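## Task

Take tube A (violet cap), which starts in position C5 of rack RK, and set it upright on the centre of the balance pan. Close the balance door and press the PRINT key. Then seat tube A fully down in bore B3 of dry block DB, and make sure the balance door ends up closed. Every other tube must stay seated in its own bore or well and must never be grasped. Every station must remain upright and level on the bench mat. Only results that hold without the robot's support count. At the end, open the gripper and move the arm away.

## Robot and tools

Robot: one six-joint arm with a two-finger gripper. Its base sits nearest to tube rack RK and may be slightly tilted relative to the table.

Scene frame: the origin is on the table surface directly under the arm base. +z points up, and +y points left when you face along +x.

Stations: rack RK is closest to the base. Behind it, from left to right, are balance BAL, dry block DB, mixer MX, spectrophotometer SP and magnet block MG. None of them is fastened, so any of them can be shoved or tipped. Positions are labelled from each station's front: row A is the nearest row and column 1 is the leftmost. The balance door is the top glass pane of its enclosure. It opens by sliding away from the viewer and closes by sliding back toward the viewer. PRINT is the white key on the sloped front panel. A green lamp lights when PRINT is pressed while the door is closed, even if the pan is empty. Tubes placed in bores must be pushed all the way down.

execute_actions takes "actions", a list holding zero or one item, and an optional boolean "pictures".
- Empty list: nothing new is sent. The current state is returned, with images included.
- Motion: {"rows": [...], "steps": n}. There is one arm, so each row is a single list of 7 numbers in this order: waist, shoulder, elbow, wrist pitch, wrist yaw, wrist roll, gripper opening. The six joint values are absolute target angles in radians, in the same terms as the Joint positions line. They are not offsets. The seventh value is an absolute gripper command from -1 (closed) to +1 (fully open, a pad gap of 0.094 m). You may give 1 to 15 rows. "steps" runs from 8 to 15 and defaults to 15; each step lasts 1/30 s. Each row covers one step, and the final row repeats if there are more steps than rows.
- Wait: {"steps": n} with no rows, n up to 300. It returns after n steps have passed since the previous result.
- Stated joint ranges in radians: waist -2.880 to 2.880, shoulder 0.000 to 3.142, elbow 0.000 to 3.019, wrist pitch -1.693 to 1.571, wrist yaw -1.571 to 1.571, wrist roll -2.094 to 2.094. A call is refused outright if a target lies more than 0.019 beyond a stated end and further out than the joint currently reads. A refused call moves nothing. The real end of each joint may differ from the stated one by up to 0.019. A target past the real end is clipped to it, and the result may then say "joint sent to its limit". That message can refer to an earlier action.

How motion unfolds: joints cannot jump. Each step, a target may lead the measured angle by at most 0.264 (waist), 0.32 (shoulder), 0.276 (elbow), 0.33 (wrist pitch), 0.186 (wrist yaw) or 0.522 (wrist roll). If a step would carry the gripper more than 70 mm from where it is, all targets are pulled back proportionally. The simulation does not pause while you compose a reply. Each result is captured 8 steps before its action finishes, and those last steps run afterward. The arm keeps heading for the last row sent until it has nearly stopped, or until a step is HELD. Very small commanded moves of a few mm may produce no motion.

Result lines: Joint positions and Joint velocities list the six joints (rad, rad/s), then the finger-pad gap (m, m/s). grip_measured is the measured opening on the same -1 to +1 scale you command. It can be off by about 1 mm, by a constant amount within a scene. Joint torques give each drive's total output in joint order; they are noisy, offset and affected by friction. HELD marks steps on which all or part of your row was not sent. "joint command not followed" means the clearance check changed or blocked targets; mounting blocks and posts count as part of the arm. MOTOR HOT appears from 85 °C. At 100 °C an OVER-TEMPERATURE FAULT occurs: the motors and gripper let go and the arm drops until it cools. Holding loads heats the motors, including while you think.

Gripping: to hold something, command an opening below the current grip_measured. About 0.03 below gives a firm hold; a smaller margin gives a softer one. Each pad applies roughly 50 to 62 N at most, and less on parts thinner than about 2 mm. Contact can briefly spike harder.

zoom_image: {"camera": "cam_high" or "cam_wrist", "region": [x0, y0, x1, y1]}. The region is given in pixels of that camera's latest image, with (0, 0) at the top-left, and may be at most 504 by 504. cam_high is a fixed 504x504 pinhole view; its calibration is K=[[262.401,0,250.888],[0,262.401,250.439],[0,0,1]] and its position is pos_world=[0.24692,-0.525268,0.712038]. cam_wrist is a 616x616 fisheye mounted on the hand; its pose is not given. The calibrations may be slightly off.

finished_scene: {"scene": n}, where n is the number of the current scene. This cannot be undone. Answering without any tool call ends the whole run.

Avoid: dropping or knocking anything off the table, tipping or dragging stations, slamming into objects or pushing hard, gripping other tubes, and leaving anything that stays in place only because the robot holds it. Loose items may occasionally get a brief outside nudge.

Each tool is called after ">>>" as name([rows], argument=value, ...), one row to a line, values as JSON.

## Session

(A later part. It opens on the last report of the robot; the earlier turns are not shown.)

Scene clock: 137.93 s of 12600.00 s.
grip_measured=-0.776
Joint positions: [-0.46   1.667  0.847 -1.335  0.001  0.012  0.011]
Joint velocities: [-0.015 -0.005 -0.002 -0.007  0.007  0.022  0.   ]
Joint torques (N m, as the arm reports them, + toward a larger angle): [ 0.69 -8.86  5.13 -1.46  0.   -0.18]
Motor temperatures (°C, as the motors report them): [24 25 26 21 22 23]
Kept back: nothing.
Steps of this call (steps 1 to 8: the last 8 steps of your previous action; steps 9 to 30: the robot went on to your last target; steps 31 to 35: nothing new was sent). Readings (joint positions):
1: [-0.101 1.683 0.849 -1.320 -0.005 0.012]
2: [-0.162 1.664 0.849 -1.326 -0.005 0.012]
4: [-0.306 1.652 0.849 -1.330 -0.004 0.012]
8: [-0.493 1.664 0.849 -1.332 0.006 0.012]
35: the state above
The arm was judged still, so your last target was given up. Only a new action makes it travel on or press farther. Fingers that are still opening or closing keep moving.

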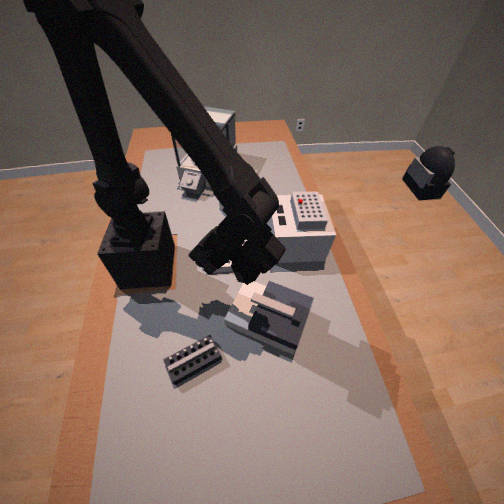

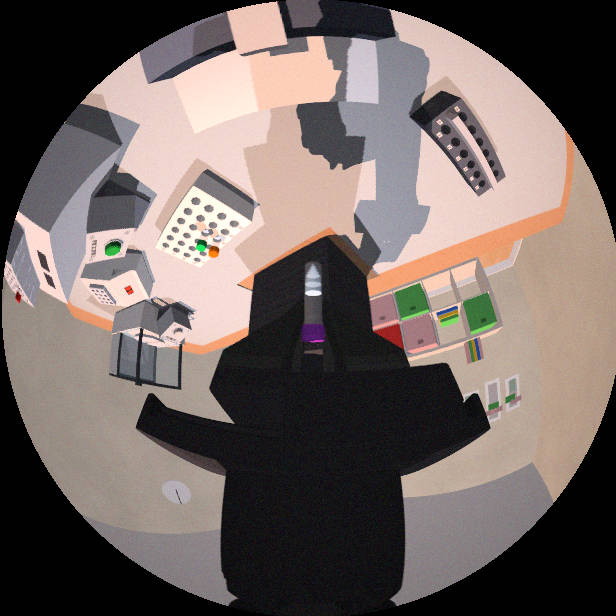

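>>> execute_actions([
  {"rows":[[-0.5,1.68,0.84,-1.33,0,0,-0.785],[-0.55,1.7,0.83,-1.3,0,0,-0.785],[-0.6,1.72,0.815,-1.27,0,0,-0.785],[-0.65,1.74,0.8,-1.24,0,0,-0.785],[-0.7,1.76,0.785,-1.2,0,0,-0.785],[-0.72,1.78,0.77,-1.17,0,0,-0.785],[-0.72,1.8,0.755,-1.13,0,0,-0.785],[-0.72,1.82,0.74,-1.1,0,0,-0.785],[-0.72,1.835,0.725,-1.07,0,0,-0.785],[-0.72,1.85,0.71,-1.03,0,0,-0.785]]},
])

>>> execute_actions([
  {"steps":35},
], pictures=true)

Scene clock: 138.67 s of 12600.00 s.
grip_measured=-0.776
Joint positions: [-0.654  1.741  0.794 -1.203 -0.002  0.012  0.011]
Joint velocities: [-1.402  0.718 -0.388  1.033  0.037  0.007 -0.001]
Joint torques (N m, as the arm reports them, + toward a larger angle): [ 1.58 -8.17  3.27 -1.02  0.   -0.17]
Motor temperatures (°C, as the motors report them): [24 25 26 21 22 23]
Steps of this call (steps 1 to 15: nothing new was sent; steps 16 to 22: the first 7 steps of this action). Readings (joint positions):
16: [-0.461 1.667 0.846 -1.335 0.001 0.012]
17: [-0.468 1.669 0.844 -1.330 -0.000 0.012]
19: [-0.514 1.683 0.830 -1.296 -0.003 0.012]
22: the state above

Scene clock: 139.83 s of 12600.00 s.
grip_measured=-0.776
Joint positions: [-0.734  1.868  0.694 -1.038  0.003  0.012  0.011]
Joint velocities: [ 0.005 -0.015 -0.037 -0.022  0.007 -0.007  0.   ]
Joint torques (N m, as the arm reports them, + toward a larger angle): [  1.13 -10.46   3.89  -0.73  -0.04  -0.18]
Motor temperatures (°C, as the motors report them): [24 25 26 21 22 23]
Kept back: nothing.
Steps of this call (steps 1 to 8: the last 8 steps of your previous action; steps 9 to 30: the robot went on to your last target; steps 31 to 35: nothing new was sent). Readings (joint positions):
1: [-0.696 1.767 0.779 -1.168 0.001 0.012]
2: [-0.726 1.792 0.763 -1.135 0.003 0.012]
4: [-0.747 1.839 0.728 -1.074 0.003 0.012]
8: [-0.737 1.872 0.694 -1.045 0.003 0.012]
35: the state above
The arm was judged still, so your last target was given up. Only a new action makes it travel on or press farther. Fingers that are still opening or closing keep moving.

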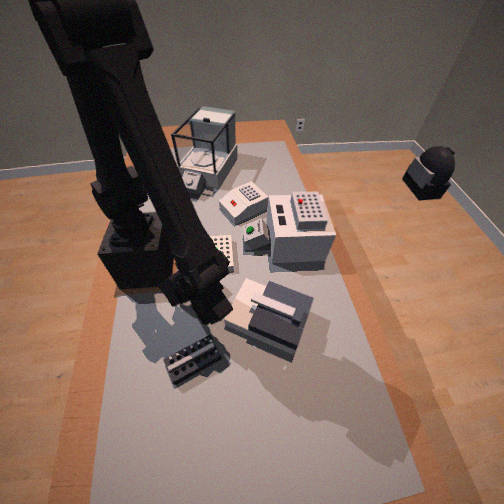

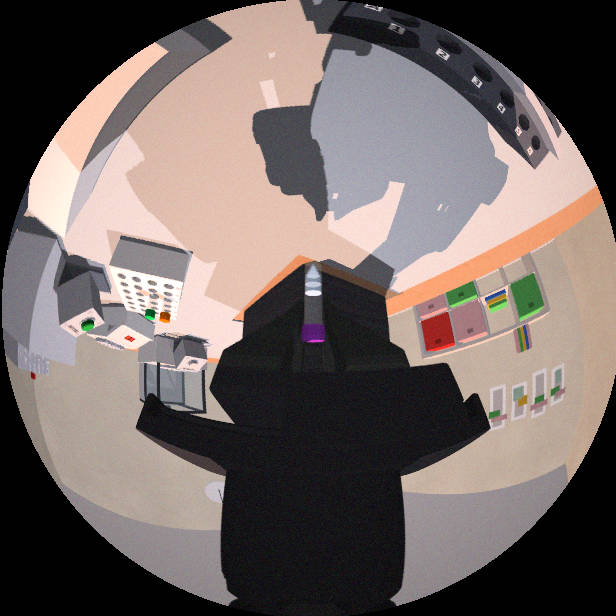

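Close to the base; lower by moving elbow (q2 up, same q3).

>>> execute_actions([
  {"rows":[[-0.72,1.88,0.71,-1.0,0,0,-0.785],[-0.72,1.9,0.71,-0.98,0,0,-0.785],[-0.72,1.92,0.71,-0.96,0,0,-0.785],[-0.72,1.94,0.71,-0.93,0,0,-0.785]]},
])

>>> execute_actions([
  {"steps":30},
], pictures=true)

Scene clock: 141.57 s of 12600.00 s.
grip_measured=-0.776
Joint positions: [-0.734  1.93   0.696 -0.944  0.003  0.012  0.011]
Joint velocities: [-0.005  0.337  0.002  0.168 -0.037  0.051  0.   ]
Joint torques (N m, as the arm reports them, + toward a larger angle): [  1.08 -10.     3.4   -0.87  -0.04  -0.17]
Motor temperatures (°C, as the motors report them): [24 25 26 21 22 23]
Steps of this call (steps 1 to 45: nothing new was sent; steps 46 to 52: the first 7 steps of this action). Readings (joint positions):
46: [-0.734 1.868 0.694 -1.034 0.003 0.012]
47: [-0.734 1.870 0.694 -1.022 0.003 0.012]
49: [-0.734 1.888 0.695 -0.985 0.003 0.012]
52: the state above

Scene clock: 142.57 s of 12600.00 s.
grip_measured=-0.776
Joint positions: [-0.734  1.947  0.696 -0.938  0.003  0.012  0.011]
Joint velocities: [-0.005  0.005 -0.017 -0.017  0.007 -0.037 -0.001]
Joint torques (N m, as the arm reports them, + toward a larger angle): [  1.07 -10.11   3.23  -0.67  -0.05  -0.17]
Motor temperatures (°C, as the motors report them): [24 25 26 21 22 23]
Kept back: nothing.
Steps of this call (steps 1 to 8: the last 8 steps of your previous action; steps 9 to 30: the robot went on to your last target). Readings (joint positions):
1: [-0.734 1.940 0.696 -0.941 0.003 0.012]
2: [-0.734 1.945 0.696 -0.940 0.003 0.012]
4: [-0.734 1.947 0.696 -0.939 0.003 0.012]
8: [-0.734 1.947 0.696 -0.938 0.003 0.012]
30: the state above
The arm was judged still, so your last target was given up. Only a new action makes it travel on or press farther. Fingers that are still opening or closing keep moving.

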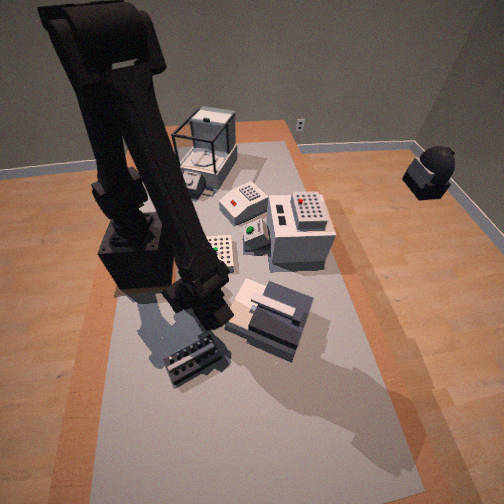

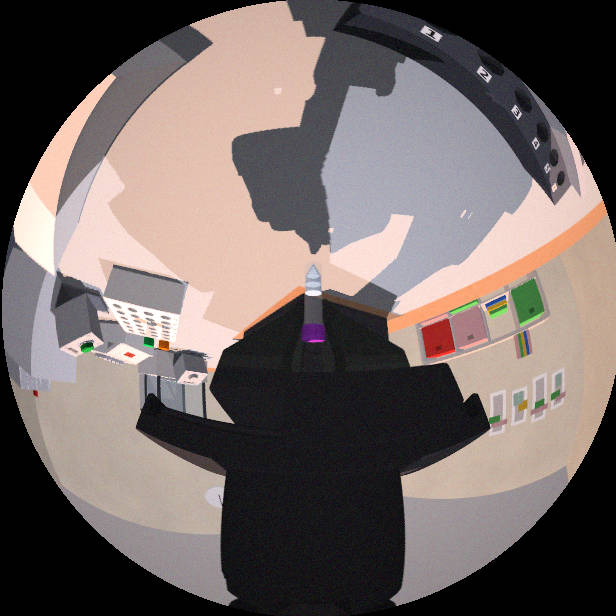

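>>> execute_actions([
  {"rows":[[-0.72,1.95,0.71,-0.92,0,0,-0.785],[-0.72,1.96,0.71,-0.91,0,0,-0.785],[-0.72,1.97,0.71,-0.9,0,0,-0.785],[-0.72,1.98,0.71,-0.89,0,0,-0.785]]},
])

>>> execute_actions([
  {"steps":30},
], pictures=true)

>>> zoom_image(camera="cam_wrist", region=[220,170,400,350])

Scene clock: 142.97 s of 12600.00 s.
grip_measured=-0.776
Joint positions: [-0.734  1.971  0.696 -0.901  0.003  0.012  0.011]
Joint velocities: [ 0.005  0.161 -0.012  0.042 -0.037  0.051  0.001]
Joint torques (N m, as the arm reports them, + toward a larger angle): [ 1.09 -9.36  3.11 -0.72 -0.05 -0.17]
Motor temperatures (°C, as the motors report them): [24 25 26 21 22 23]
Steps of this call (steps 1 to 5: nothing new was sent; steps 6 to 12: the first 7 steps of this action). Readings (joint positions):
6: [-0.734 1.947 0.696 -0.937 0.003 0.012]
7: [-0.734 1.948 0.696 -0.932 0.003 0.012]
9: [-0.734 1.953 0.696 -0.916 0.003 0.012]
12: the state above

Scene clock: 143.97 s of 12600.00 s.
grip_measured=-0.776
Joint positions: [-0.734  1.979  0.696 -0.898  0.003  0.012  0.011]
Joint velocities: [-0.005 -0.024 -0.022 -0.007 -0.037  0.037  0.001]
Joint torques (N m, as the arm reports them, + toward a larger angle): [ 1.05 -9.49  3.03 -0.66 -0.04 -0.17]
Motor temperatures (°C, as the motors report them): [24 25 26 21 22 23]
Kept back: nothing.
Steps of this call (steps 1 to 8: the last 8 steps of your previous action; steps 9 to 15: the robot went on to your last target; steps 16 to 30: nothing new was sent). Readings (joint positions):
1: [-0.734 1.975 0.696 -0.900 0.003 0.012]
2: [-0.734 1.977 0.696 -0.899 0.003 0.012]
4: [-0.734 1.979 0.696 -0.899 0.003 0.012]
8: [-0.734 1.979 0.696 -0.898 0.003 0.012]
30: the state above
The arm was judged still, so your last target was given up. Only a new action makes it travel on or press farther. Fingers that are still opening or closing keep moving.

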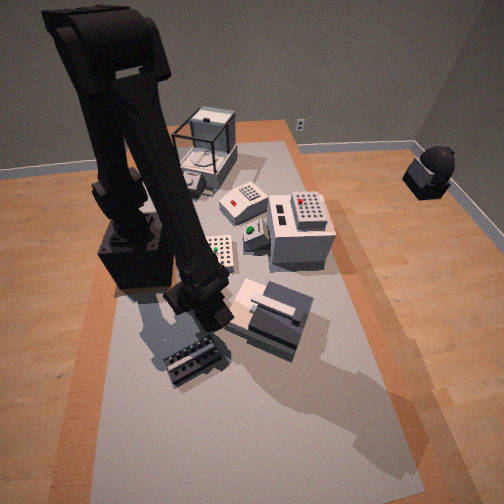

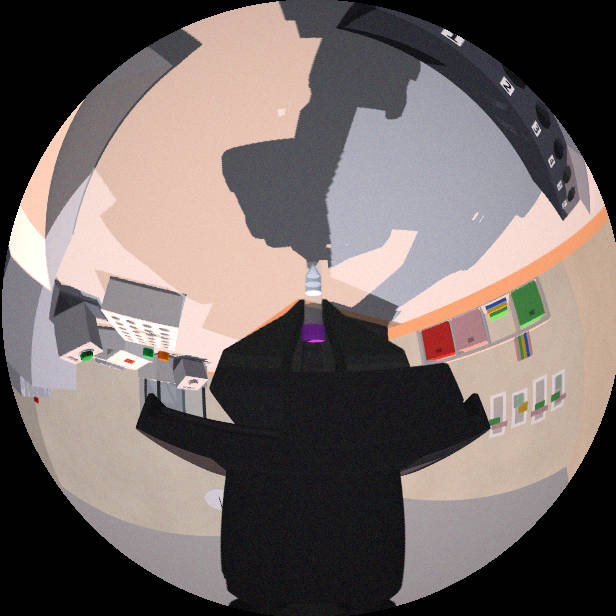

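Region (220, 170, 400, 350) of cam_wrist's 616x616 image, scaled by 2.800, with more detail than that image has.

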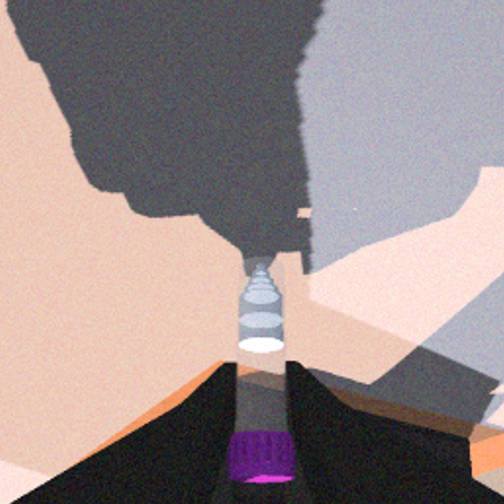

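>>> execute_actions([
  {"rows":[[-0.72,1.99,0.71,-0.88,0,0,-0.785],[-0.72,2.0,0.71,-0.87,0,0,-0.785],[-0.72,2.01,0.71,-0.86,0,0,-0.785]]},
])

>>> execute_actions([
  {"steps":30},
], pictures=true)

>>> zoom_image(camera="cam_wrist", region=[220,170,400,350])

Scene clock: 145.00 s of 12600.00 s.
grip_measured=-0.777
Joint positions: [-0.734  2.     0.697 -0.872  0.003  0.012  0.01 ]
Joint velocities: [-0.015 -0.015 -0.017  0.027 -0.007  0.037 -0.001]
Joint torques (N m, as the arm reports them, + toward a larger angle): [ 1.11 -8.79  2.87 -0.55 -0.04 -0.17]
Motor temperatures (°C, as the motors report them): [24 25 26 21 22 23]
Steps of this call (steps 1 to 24: nothing new was sent; steps 25 to 31: the first 7 steps of this action). Readings (joint positions):
25: [-0.734 1.979 0.696 -0.897 0.003 0.012]
26: [-0.734 1.981 0.696 -0.892 0.003 0.012]
28: [-0.734 1.989 0.696 -0.878 0.003 0.012]
31: the state above

Scene clock: 146.00 s of 12600.00 s.
grip_measured=-0.777
Joint positions: [-0.734  2.     0.697 -0.873  0.003  0.012  0.01 ]
Joint velocities: [ 0.005  0.015  0.007 -0.007 -0.051 -0.037 -0.001]
Joint torques (N m, as the arm reports them, + toward a larger angle): [ 1.03 -8.94  2.82 -0.51 -0.04 -0.17]
Motor temperatures (°C, as the motors report them): [24 25 26 21 22 23]
Kept back: nothing.
Steps of this call (steps 1 to 8: the last 8 steps of your previous action; steps 9 to 15: the robot went on to your last target; steps 16 to 30: nothing new was sent). Readings (joint positions):
1: [-0.734 2.000 0.697 -0.872 0.003 0.012]
2: [-0.734 2.000 0.697 -0.873 0.003 0.012]
4: [-0.734 2.000 0.697 -0.873 0.003 0.012]
8: [-0.734 2.000 0.697 -0.873 0.003 0.012]
30: the state above
The arm was judged still, so your last target was given up. Only a new action makes it travel on or press farther. Fingers that are still opening or closing keep moving.

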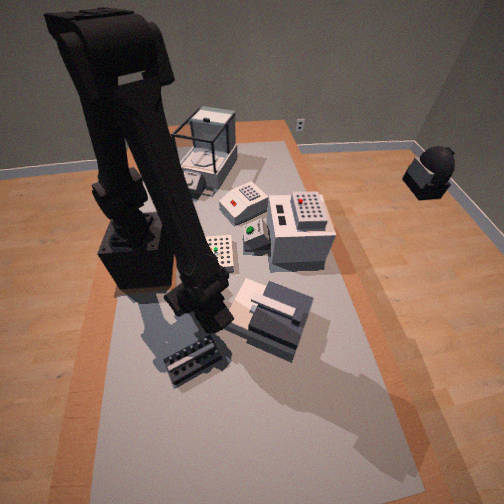

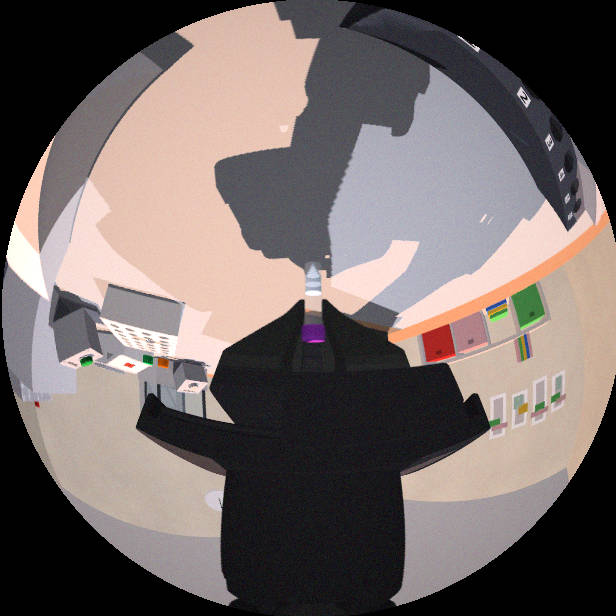

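Region (220, 170, 400, 350) of cam_wrist's 616x616 image, scaled by 2.800, with more detail than that image has.

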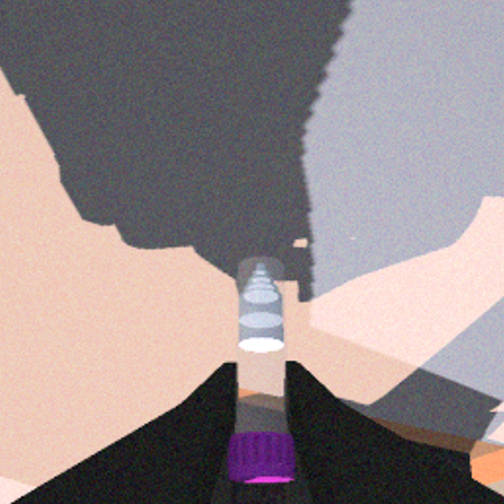

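Contact. Release slowly.

>>> execute_actions([
  {"rows":[[-0.72,2.0,0.71,-0.87,0,0,-0.77],[-0.72,2.0,0.71,-0.87,0,0,-0.76],[-0.72,2.0,0.71,-0.87,0,0,-0.75],[-0.72,2.0,0.71,-0.87,0,0,-0.74],[-0.72,2.0,0.71,-0.87,0,0,-0.73],[-0.72,2.0,0.71,-0.87,0,0,-0.72],[-0.72,2.0,0.71,-0.87,0,0,-0.71],[-0.72,2.0,0.71,-0.87,0,0,-0.7],[-0.72,2.0,0.71,-0.87,0,0,-0.65],[-0.72,2.0,0.71,-0.87,0,0,-0.5]]},
])

>>> execute_actions([
  {"steps":30},
], pictures=true)

Scene clock: 146.57 s of 12600.00 s.
grip_measured=-0.717
Joint positions: [-0.734  2.     0.698 -0.874  0.003  0.012  0.013]
Joint velocities: [-0.015  0.005  0.007  0.002 -0.007 -0.095  0.009]
Joint torques (N m, as the arm reports them, + toward a larger angle): [ 1.08 -9.61  2.74 -0.75 -0.04 -0.17]
Motor temperatures (°C, as the motors report them): [24 25 26 21 22 23]
Steps of this call (steps 1 to 10: nothing new was sent; steps 11 to 17: the first 7 steps of this action). Readings (joint positions):
11: [-0.734 2.000 0.697 -0.874 0.003 0.012]
12: [-0.734 2.000 0.697 -0.874 0.003 0.012]
14: [-0.734 2.000 0.697 -0.874 0.003 0.012]
17: the state above

Scene clock: 147.57 s of 12600.00 s.
grip_measured=-0.502
Joint positions: [-0.734  2.     0.698 -0.874  0.003  0.012  0.023]
Joint velocities: [ 0.005 -0.024  0.007 -0.032 -0.022  0.037  0.   ]
Joint torques (N m, as the arm reports them, + toward a larger angle): [ 1.12 -9.75  2.8  -0.81 -0.04 -0.17]
Motor temperatures (°C, as the motors report them): [24 25 26 21 22 23]
Kept back: nothing.
Steps of this call (steps 1 to 8: the last 8 steps of your previous action; steps 9 to 15: the robot went on to your last target; steps 16 to 30: nothing new was sent). Readings (joint positions):
1: [-0.734 2.000 0.698 -0.874 0.003 0.012]
2: [-0.734 2.000 0.698 -0.874 0.003 0.012]
4: [-0.734 2.000 0.698 -0.874 0.003 0.012]
8: [-0.734 2.000 0.698 -0.874 0.003 0.012]
30: the state above
The arm was judged still, so your last target was given up. Only a new action makes it travel on or press farther. Fingers that are still opening or closing keep moving.

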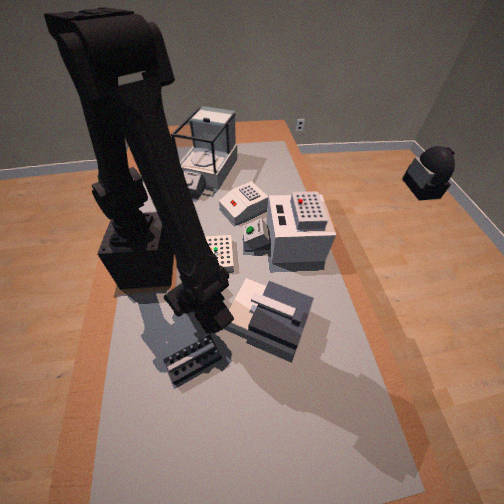

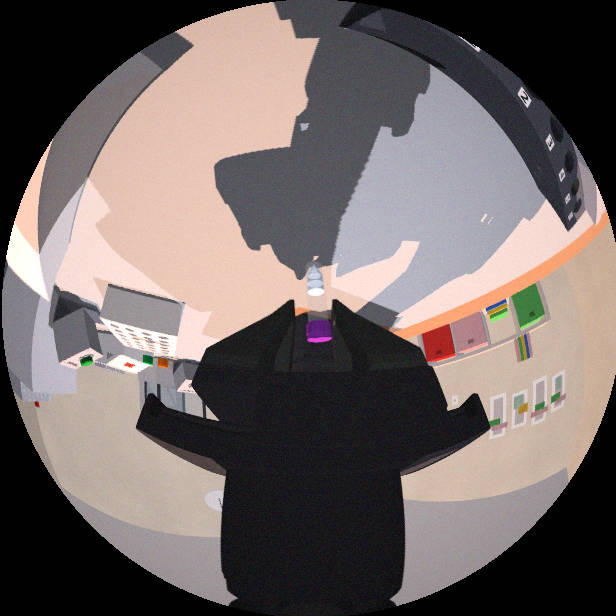

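>>> execute_actions([
  {"rows":[[-0.72,1.98,0.72,-0.89,0,0,0],[-0.72,1.95,0.72,-0.92,0,0,0],[-0.72,1.91,0.72,-0.95,0,0,0],[-0.72,1.86,0.71,-0.98,0,0,0],[-0.72,1.8,0.69,-1.0,0,0,0],[-0.72,1.73,0.66,-1.0,0,0,0],[-0.72,1.66,0.62,-1.0,0,0,0],[-0.72,1.59,0.57,-0.97,0,0,0],[-0.72,1.52,0.52,-0.93,0,0,0],[-0.72,1.45,0.47,-0.89,0,0,0],[-0.72,1.38,0.42,-0.85,0,0,0],[-0.72,1.31,0.37,-0.81,0,0,0],[-0.72,1.24,0.32,-0.77,0,0,0],[-0.72,1.18,0.28,-0.73,0,0,0],[-0.72,1.12,0.25,-0.69,0,0,0]]},
])

>>> execute_actions([
  {"steps":45},
], pictures=true)

Scene clock: 148.70 s of 12600.00 s.
grip_measured=-0.003
Joint positions: [-0.734  1.839  0.672 -0.963  0.003  0.012  0.047]
Joint velocities: [-0.005 -1.978 -0.525 -0.144  0.051 -0.022  0.   ]
Joint torques (N m, as the arm reports them, + toward a larger angle): [  1.12 -13.95   1.26  -1.84  -0.04  -0.17]
Motor temperatures (°C, as the motors report them): [24 25 26 21 22 23]
Steps of this call (steps 1 to 27: nothing new was sent; steps 28 to 34: the first 7 steps of this action). Readings (joint positions):
28: [-0.734 2.000 0.698 -0.874 0.003 0.012]
29: [-0.734 1.998 0.699 -0.879 0.003 0.012]
31: [-0.734 1.973 0.700 -0.914 0.003 0.012]
34: the state above

Scene clock: 150.20 s of 12600.00 s.
grip_measured=-0.003
Joint positions: [-0.734  1.116  0.223 -0.703  0.003  0.012  0.047]
Joint velocities: [ 0.005  0.015 -0.017 -0.002 -0.022  0.022  0.   ]
Joint torques (N m, as the arm reports them, + toward a larger angle): [ 1.49 -1.35  7.58  0.51 -0.04 -0.17]
Motor temperatures (°C, as the motors report them): [24 25 26 21 22 23]
Kept back: nothing.
Steps of this call (steps 1 to 8: the last 8 steps of your previous action; steps 9 to 30: the robot went on to your last target; steps 31 to 45: nothing new was sent). Readings (joint positions):
1: [-0.734 1.766 0.647 -0.963 0.003 0.012]
2: [-0.734 1.683 0.614 -0.956 0.003 0.012]
4: [-0.734 1.504 0.527 -0.912 0.003 0.012]
8: [-0.734 1.198 0.321 -0.775 0.003 0.012]
45: the state above
The arm was judged still, so your last target was given up. Only a new action makes it travel on or press farther. Fingers that are still opening or closing keep moving.

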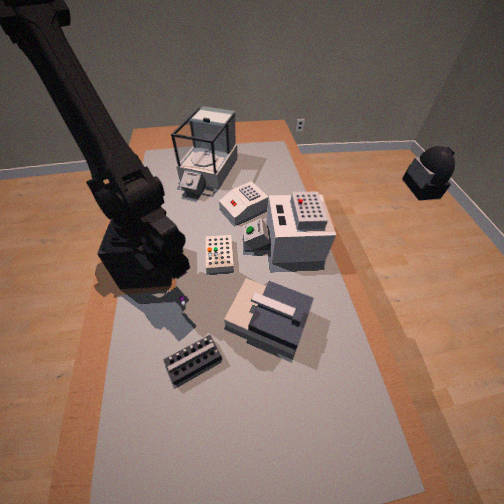

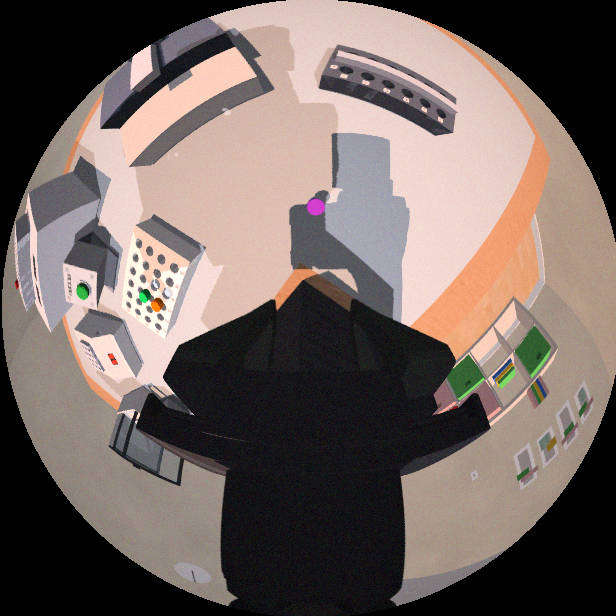

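>>> execute_actions([
  {"rows":[[-0.73,1.14,0.21,-0.6,0,0,-0.3],[-0.73,1.17,0.19,-0.5,0,0,-0.3],[-0.73,1.2,0.17,-0.4,0,0,-0.3],[-0.73,1.24,0.155,-0.3,0,0,-0.3],[-0.73,1.28,0.145,-0.2,0,0,-0.3],[-0.73,1.32,0.14,-0.1,0,0,-0.3],[-0.73,1.35,0.135,-0.02,0,0,-0.3]]},
])

>>> execute_actions([
  {"steps":35},
], pictures=true)

Scene clock: 150.87 s of 12600.00 s.
grip_measured=-0.297
Joint positions: [-0.734  1.277  0.141 -0.211  0.003  0.012  0.033]
Joint velocities: [-0.005  1.265 -0.271  2.581 -0.051 -0.007 -0.   ]
Joint torques (N m, as the arm reports them, + toward a larger angle): [ 0.75 -2.82  5.36  0.39 -0.04 -0.18]
Motor temperatures (°C, as the motors report them): [24 25 26 21 22 23]
Steps of this call (steps 1 to 13: nothing new was sent; steps 14 to 20: the first 7 steps of this action). Readings (joint positions):
14: [-0.734 1.117 0.220 -0.686 0.003 0.012]
15: [-0.734 1.124 0.211 -0.639 0.003 0.012]
17: [-0.734 1.162 0.181 -0.485 0.003 0.012]
20: the state above

Scene clock: 152.03 s of 12600.00 s.
grip_measured=-0.297
Joint positions: [-0.734  1.36   0.134 -0.036  0.003  0.012  0.033]
Joint velocities: [-0.005 -0.015 -0.007  0.002 -0.037 -0.022  0.001]
Joint torques (N m, as the arm reports them, + toward a larger angle): [ 0.67 -3.93  4.04  1.22 -0.04 -0.18]
Motor temperatures (°C, as the motors report them): [24 24 26 21 22 23]
Kept back: nothing.
Steps of this call (steps 1 to 8: the last 8 steps of your previous action; steps 9 to 30: the robot went on to your last target; steps 31 to 35: nothing new was sent). Readings (joint positions):
1: [-0.734 1.316 0.136 -0.139 0.003 0.012]
2: [-0.734 1.344 0.134 -0.096 0.003 0.012]
4: [-0.734 1.364 0.134 -0.056 0.003 0.012]
8: [-0.734 1.361 0.134 -0.038 0.003 0.012]
35: the state above
The arm was judged still, so your last target was given up. Only a new action makes it travel on or press farther. Fingers that are still opening or closing keep moving.

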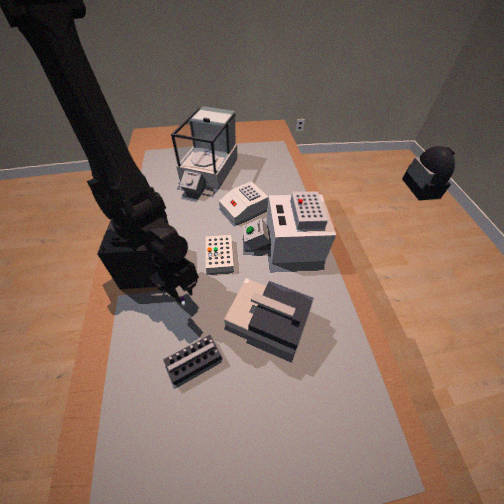

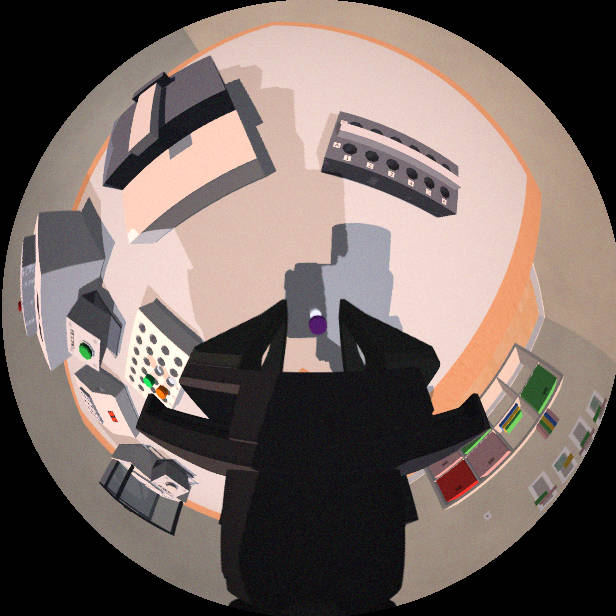

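>>> execute_actions([
  {"rows":[[-0.75,1.39,0.135,0.01,0,0,-0.4],[-0.755,1.42,0.135,0.04,0,0,-0.4],[-0.755,1.45,0.135,0.07,0,0,-0.4],[-0.755,1.48,0.135,0.1,0,0,-0.4],[-0.755,1.52,0.135,0.14,0,0,-0.4]]},
])

>>> execute_actions([
  {"steps":35},
], pictures=true)

Scene clock: 152.60 s of 12600.00 s.
grip_measured=-0.398
Joint positions: [-0.738  1.5    0.133  0.105  0.003  0.012  0.028]
Joint velocities: [-0.015  0.659 -0.012  0.31  -0.125 -0.022  0.   ]
Joint torques (N m, as the arm reports them, + toward a larger angle): [-0.81 -5.65  3.09  0.99 -0.04 -0.18]
Motor temperatures (°C, as the motors report them): [24 24 26 21 22 23]
Steps of this call (steps 1 to 10: nothing new was sent; steps 11 to 17: the first 7 steps of this action). Readings (joint positions):
11: [-0.734 1.362 0.134 -0.031 0.003 0.012]
12: [-0.735 1.370 0.133 -0.016 0.003 0.012]
14: [-0.737 1.411 0.133 0.032 0.003 0.012]
17: the state above

Scene clock: 153.77 s of 12600.00 s.
grip_measured=-0.398
Joint positions: [-0.738  1.53   0.131  0.123  0.003  0.012  0.028]
Joint velocities: [-0.015  0.015 -0.007  0.007 -0.066  0.037 -0.   ]
Joint torques (N m, as the arm reports them, + toward a larger angle): [-0.8  -4.86  2.95  1.19 -0.03 -0.17]
Motor temperatures (°C, as the motors report them): [24 24 26 21 22 23]
Kept back: nothing.
Steps of this call (steps 1 to 8: the last 8 steps of your previous action; steps 9 to 30: the robot went on to your last target; steps 31 to 35: nothing new was sent). Readings (joint positions):
1: [-0.738 1.519 0.132 0.112 0.003 0.012]
2: [-0.738 1.528 0.132 0.114 0.003 0.012]
4: [-0.738 1.531 0.131 0.117 0.003 0.012]
8: [-0.738 1.530 0.131 0.123 0.003 0.012]
35: the state above
The arm was judged still, so your last target was given up. Only a new action makes it travel on or press farther. Fingers that are still opening or closing keep moving.

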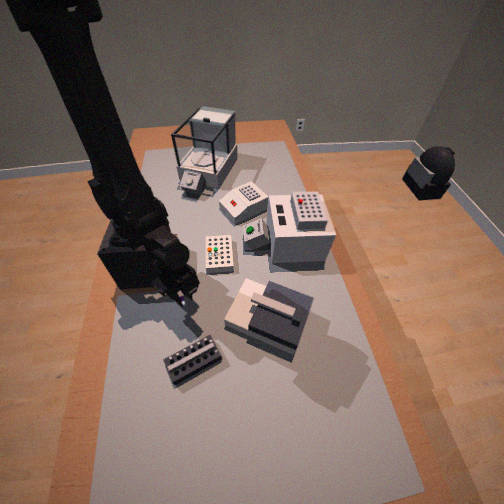

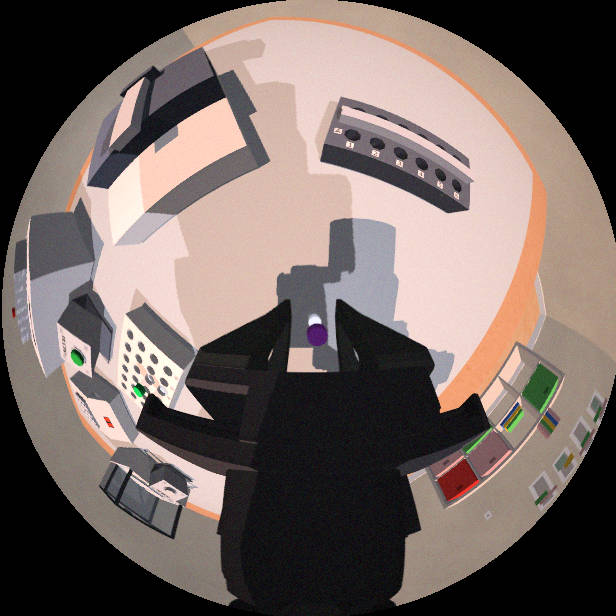

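>>> execute_actions([
  {"rows":[[-0.76,1.55,0.115,0.18,0,0,-0.4],[-0.76,1.58,0.10,0.23,0,0,-0.4],[-0.76,1.61,0.10,0.27,0,0,-0.4],[-0.76,1.64,0.10,0.31,0,0,-0.4]]},
])

>>> execute_actions([
  {"steps":35},
], pictures=true)

Scene clock: 154.37 s of 12600.00 s.
grip_measured=-0.398
Joint positions: [-0.744  1.635  0.103  0.278  0.002  0.012  0.028]
Joint velocities: [ 0.005  0.366 -0.017  0.178 -0.037 -0.022  0.   ]
Joint torques (N m, as the arm reports them, + toward a larger angle): [-0.79 -5.66  1.55  1.17 -0.04 -0.18]
Motor temperatures (°C, as the motors report them): [24 24 26 21 22 23]
Steps of this call (steps 1 to 11: nothing new was sent; steps 12 to 18: the first 7 steps of this action). Readings (joint positions):
12: [-0.739 1.532 0.129 0.131 0.002 0.012]
13: [-0.740 1.538 0.123 0.155 0.002 0.012]
15: [-0.743 1.572 0.109 0.225 0.002 0.012]
18: the state above

Scene clock: 155.53 s of 12600.00 s.
grip_measured=-0.398
Joint positions: [-0.744  1.647  0.1    0.293  0.002  0.012  0.028]
Joint velocities: [-0.005 -0.015  0.007 -0.007  0.022  0.007 -0.001]
Joint torques (N m, as the arm reports them, + toward a larger angle): [-0.8  -4.92  1.56  1.23 -0.04 -0.17]
Motor temperatures (°C, as the motors report them): [24 24 26 21 22 23]
Kept back: nothing.
Steps of this call (steps 1 to 8: the last 8 steps of your previous action; steps 9 to 30: the robot went on to your last target; steps 31 to 35: nothing new was sent). Readings (joint positions):
1: [-0.744 1.644 0.102 0.283 0.002 0.012]
2: [-0.744 1.647 0.101 0.285 0.002 0.012]
4: [-0.744 1.647 0.100 0.289 0.002 0.012]
8: [-0.744 1.647 0.100 0.293 0.002 0.012]
35: the state above
The arm was judged still, so your last target was given up. Only a new action makes it travel on or press farther. Fingers that are still opening or closing keep moving.

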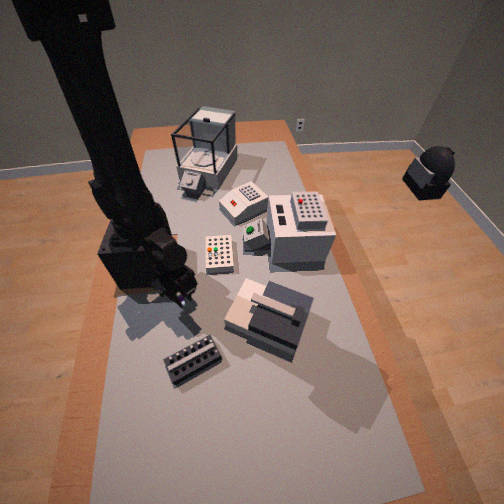

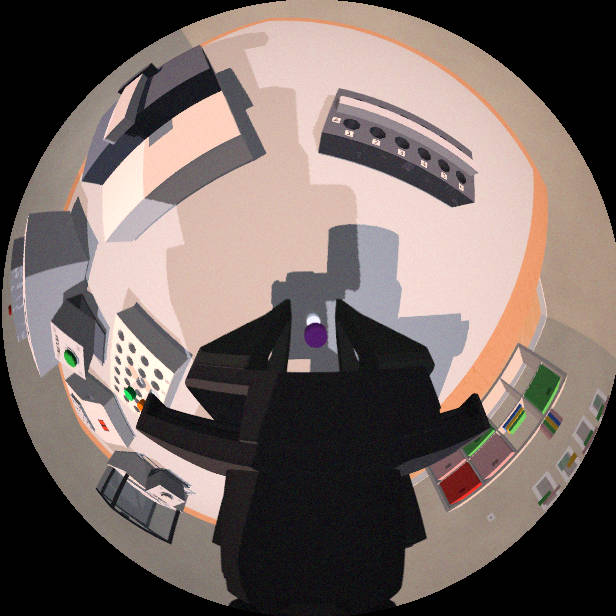

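>>> execute_actions([
  {"rows":[[-0.76,1.66,0.085,0.27,0,0,-0.5]]},
])

>>> execute_actions([
  {"steps":25},
], pictures=true)

>>> zoom_image(camera="cam_high", region=[150,260,220,330])

Scene clock: 156.03 s of 12600.00 s.
grip_measured=-0.497
Joint positions: [-0.744  1.654  0.086  0.278  0.002  0.012  0.024]
Joint velocities: [-0.015  0.015 -0.037 -0.022 -0.037 -0.051 -0.001]
Joint torques (N m, as the arm reports them, + toward a larger angle): [-0.81 -3.83  1.42  0.46 -0.03 -0.17]
Motor temperatures (°C, as the motors report them): [24 24 26 21 22 23]
Steps of this call (steps 1 to 8: nothing new was sent; steps 9 to 15: the first 7 steps of this action). Readings (joint positions):
9: [-0.744 1.647 0.099 0.291 0.002 0.012]
10: [-0.744 1.648 0.098 0.288 0.002 0.012]
12: [-0.744 1.651 0.092 0.282 0.002 0.012]
15: the state above

Scene clock: 156.87 s of 12600.00 s.
grip_measured=-0.497
Joint positions: [-0.744  1.655  0.085  0.276  0.002  0.012  0.024]
Joint velocities: [-0.005 -0.005 -0.002 -0.002  0.007  0.022 -0.001]
Joint torques (N m, as the arm reports them, + toward a larger angle): [-0.83 -3.8   1.37  0.37 -0.03 -0.17]
Motor temperatures (°C, as the motors report them): [24 24 26 21 22 23]
Kept back: nothing.
Steps of this call (steps 1 to 8: the last 8 steps of your previous action; steps 9 to 15: the robot went on to your last target; steps 16 to 25: nothing new was sent). Readings (joint positions):
1: [-0.744 1.654 0.085 0.277 0.002 0.012]
2: [-0.744 1.655 0.085 0.276 0.002 0.012]
4: [-0.744 1.655 0.085 0.276 0.002 0.012]
8: [-0.744 1.655 0.085 0.276 0.002 0.012]
25: the state above
The arm was judged still, so your last target was given up. Only a new action makes it travel on or press farther. Fingers that are still opening or closing keep moving.

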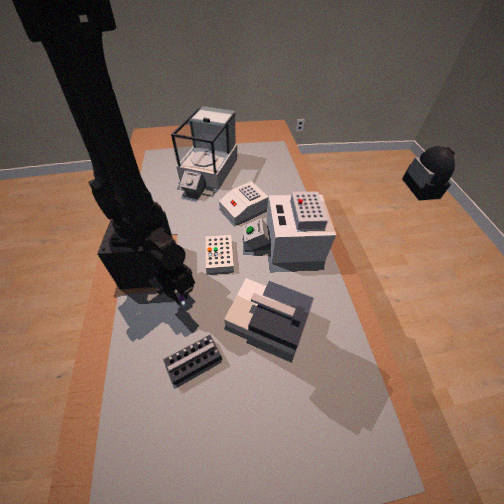

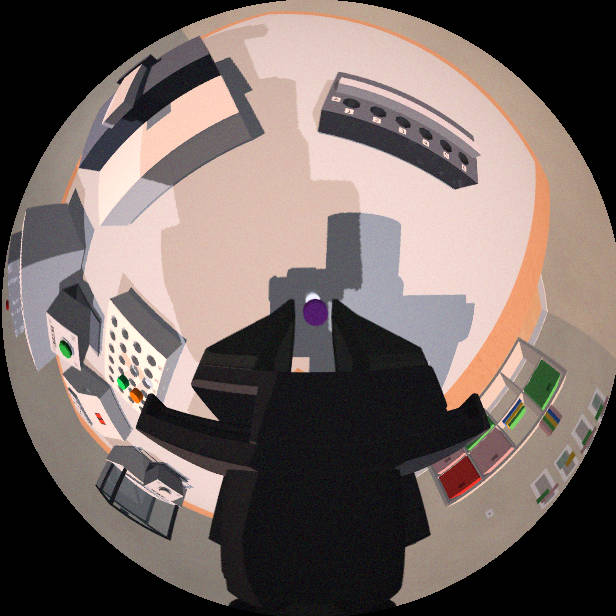

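Region (150, 260, 220, 330) of cam_high's 504x504 image, scaled by 7.200, with more detail than that image has.

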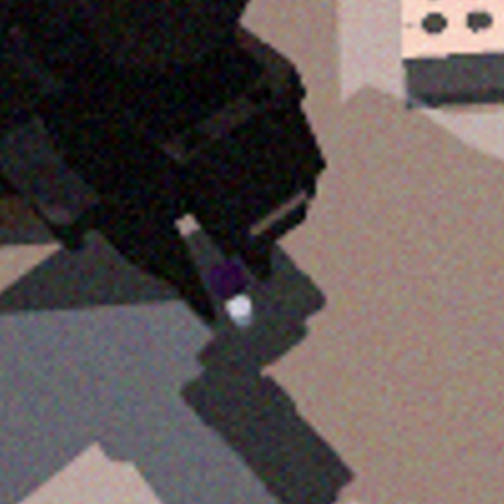

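>>> execute_actions(actions=[])

Scene clock: 158.10 s of 12600.00 s.
grip_measured=-0.497
Joint positions: [-0.744  1.655  0.085  0.276  0.002  0.012  0.024]
Joint velocities: [-0.005 -0.005 -0.037 -0.002  0.022  0.095 -0.   ]
Joint torques (N m, as the arm reports them, + toward a larger angle): [-0.78 -3.73  1.34  0.38 -0.03 -0.17]
Motor temperatures (°C, as the motors report them): [24 24 26 21 22 23]
Kept back: nothing.
Steps of this call (steps 1 to 37: nothing new was sent). Readings (joint positions):
1: [-0.744 1.655 0.085 0.276 0.002 0.012]
2: [-0.744 1.655 0.085 0.276 0.002 0.012]
4: [-0.744 1.655 0.085 0.276 0.002 0.012]
8: [-0.744 1.655 0.085 0.276 0.002 0.012]
37: the state above

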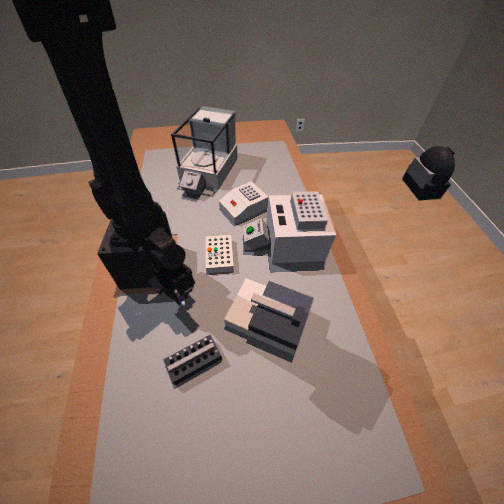

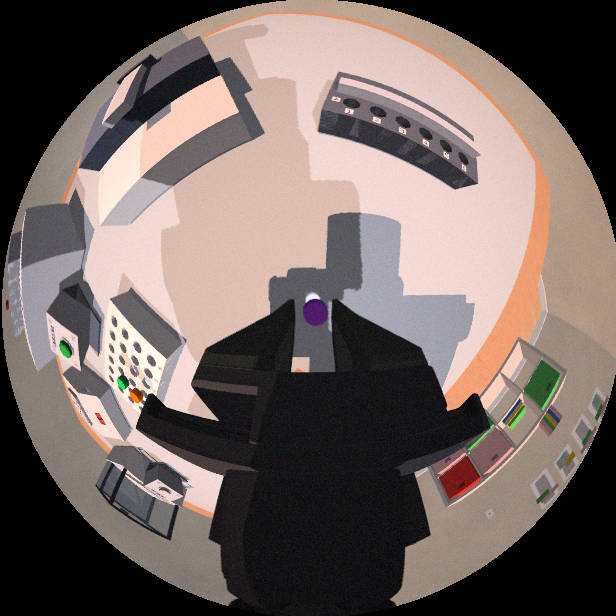

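>>> execute_actions([
  {"rows":[[-0.76,1.66,0.085,0.27,0,0,-0.6],[-0.76,1.66,0.085,0.27,0,0,-0.65],[-0.76,1.66,0.085,0.27,0,0,-0.7],[-0.76,1.66,0.085,0.27,0,0,-0.72],[-0.76,1.66,0.085,0.27,0,0,-0.74],[-0.76,1.66,0.085,0.27,0,0,-0.76],[-0.76,1.66,0.085,0.27,0,0,-0.79]]},
])

>>> execute_actions([
  {"rows":[[-0.76,1.6,0.12,0.18,0,0,-0.79],[-0.76,1.55,0.15,0.1,0,0,-0.79],[-0.76,1.5,0.2,0,0,0,-0.79],[-0.76,1.45,0.25,-0.1,0,0,-0.79],[-0.76,1.4,0.3,-0.2,0,0,-0.79],[-0.76,1.3,0.4,-0.4,0,0,-0.79]]},
])

>>> execute_actions([
  {"rows":[[-0.76,1.2,1.0,-1.08,0,0,-0.79]]},
])

>>> execute_actions([
  {"steps":45},
])

>>> execute_actions([
  {"rows":[[1.335,1.35,1.15,-1.07,0,0,-0.79]]},
])

>>> execute_actions([
  {"steps":120},
], pictures=true)

Scene clock: 158.90 s of 12600.00 s.
grip_measured=-0.765
Joint positions: [-0.744  1.655  0.085  0.276  0.002  0.012  0.011]
Joint velocities: [ 0.005  0.015  0.017 -0.007 -0.037  0.037 -0.017]
Joint torques (N m, as the arm reports them, + toward a larger angle): [-0.8  -3.81  1.32  0.38 -0.03 -0.17]
Motor temperatures (°C, as the motors report them): [24 24 26 21 22 23]
Steps of this call (steps 1 to 17: nothing new was sent; steps 18 to 24: the first 7 steps of this action). Readings (joint positions):
18: [-0.744 1.655 0.085 0.276 0.002 0.012]
19: [-0.744 1.655 0.085 0.276 0.002 0.012]
21: [-0.744 1.655 0.085 0.276 0.002 0.012]
24: the state above

Scene clock: 159.40 s of 12600.00 s.
grip_measured=-0.769
Joint positions: [-0.744  1.434  0.24  -0.164  0.002  0.012  0.011]
Joint velocities: [-0.005 -1.265  1.121 -2.205  0.066 -0.037  0.001]
Joint torques (N m, as the arm reports them, + toward a larger angle): [-0.5  -5.15  7.02  0.88 -0.01 -0.14]
Motor temperatures (°C, as the motors report them): [24 24 26 21 22 23]
Steps of this call (steps 1 to 8: the last 8 steps of your previous action; steps 9 to 15: the first 7 steps of this action). Readings (joint positions):
9: [-0.744 1.651 0.088 0.260 0.002 0.012]
10: [-0.744 1.633 0.099 0.217 0.002 0.012]
12: [-0.744 1.566 0.141 0.066 0.002 0.012]
15: the state above

Scene clock: 159.90 s of 12600.00 s.
grip_measured=-0.769
Joint positions: [-0.744  1.247  0.622 -0.826  0.002  0.012  0.011]
Joint velocities: [ 0.005 -0.161  1.233 -1.888 -0.037  0.007 -0.001]
Joint torques (N m, as the arm reports them, + toward a larger angle): [-0.45 -6.65 10.95  0.56  0.   -0.12]
Motor temperatures (°C, as the motors report them): [24 24 26 21 22 23]
Steps of this call (steps 1 to 8: the last 8 steps of your previous action; steps 9 to 15: the first 7 steps of this action). Readings (joint positions):
9: [-0.744 1.281 0.415 -0.417 0.002 0.012]
10: [-0.744 1.278 0.437 -0.491 0.002 0.012]
12: [-0.744 1.267 0.500 -0.628 0.002 0.012]
15: the state above

Scene clock: 161.40 s of 12600.00 s.
grip_measured=-0.769
Joint positions: [-0.744  1.195  0.976 -1.072  0.002  0.012  0.011]
Joint velocities: [-0.015 -0.024  0.012 -0.032  0.007 -0.037 -0.   ]
Joint torques (N m, as the arm reports them, + toward a larger angle): [-0.9  -6.03 10.35  0.31 -0.03 -0.18]
Motor temperatures (°C, as the motors report them): [24 24 26 21 22 23]
Kept back: nothing.
Steps of this call (steps 1 to 8: the last 8 steps of your previous action; steps 9 to 30: the robot went on to your last target; steps 31 to 45: nothing new was sent). Readings (joint positions):
1: [-0.744 1.242 0.664 -0.881 0.002 0.012]
2: [-0.744 1.237 0.704 -0.922 0.002 0.012]
4: [-0.744 1.231 0.781 -0.976 0.002 0.012]
8: [-0.744 1.223 0.922 -1.048 0.002 0.012]
45: the state above
The arm was judged still, so your last target was given up. Only a new action makes it travel on or press farther. Fingers that are still opening or closing keep moving.

Scene clock: 161.63 s of 12600.00 s.
grip_measured=-0.769
Joint positions: [-0.485  1.32   1.056 -1.074  0.008  0.012  0.011]
Joint velocities: [ 1.509  0.464  0.168  0.002 -0.007 -0.051 -0.001]
Joint torques (N m, as the arm reports them, + toward a larger angle): [ 1.21 -9.32 11.64  0.56 -0.11 -0.11]
Motor temperatures (°C, as the motors report them): [24 24 27 21 22 23]
Steps of this call (steps 1 to 7: the first 7 steps of this action). Readings (joint positions):
1: [-0.734 1.202 0.980 -1.073 0.007 0.012]
2: [-0.711 1.216 0.992 -1.074 0.009 0.012]
4: [-0.632 1.260 1.023 -1.074 0.009 0.012]
7: the state above

Scene clock: 165.63 s of 12600.00 s.
grip_measured=-0.769
Joint positions: [ 1.347  1.362  1.103 -1.074 -0.002  0.012  0.011]
Joint velocities: [-0.005 -0.015 -0.002 -0.007  0.007 -0.051  0.   ]
Joint torques (N m, as the arm reports them, + toward a larger angle): [ -0.44 -11.12  11.38   0.45   0.12  -0.17]
Motor temperatures (°C, as the motors report them): [24 24 27 21 22 23]
Kept back: nothing.
Steps of this call (steps 1 to 8: the last 8 steps of your previous action; steps 9 to 60: the robot went on to your last target; steps 61 to 120: nothing new was sent). Readings (joint positions):
1: [-0.432 1.334 1.061 -1.074 0.007 0.012]
2: [-0.379 1.344 1.063 -1.074 0.006 0.012]
4: [-0.271 1.356 1.063 -1.074 0.005 0.012]
8: [-0.053 1.362 1.063 -1.074 0.004 0.012]
120: the state above
The arm was judged still, so your last target was given up. Only a new action makes it travel on or press farther. Fingers that are still opening or closing keep moving.

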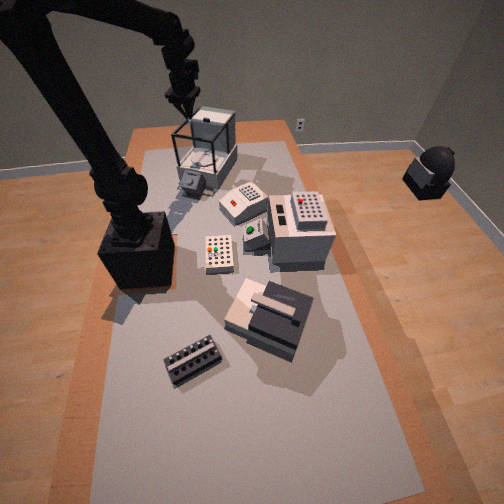

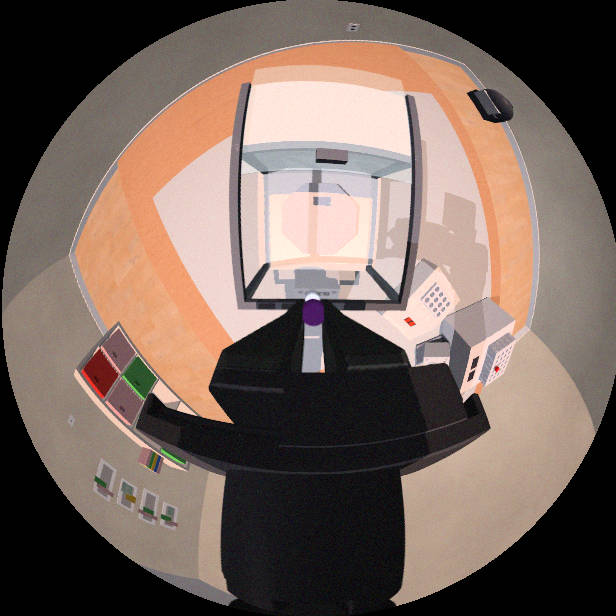

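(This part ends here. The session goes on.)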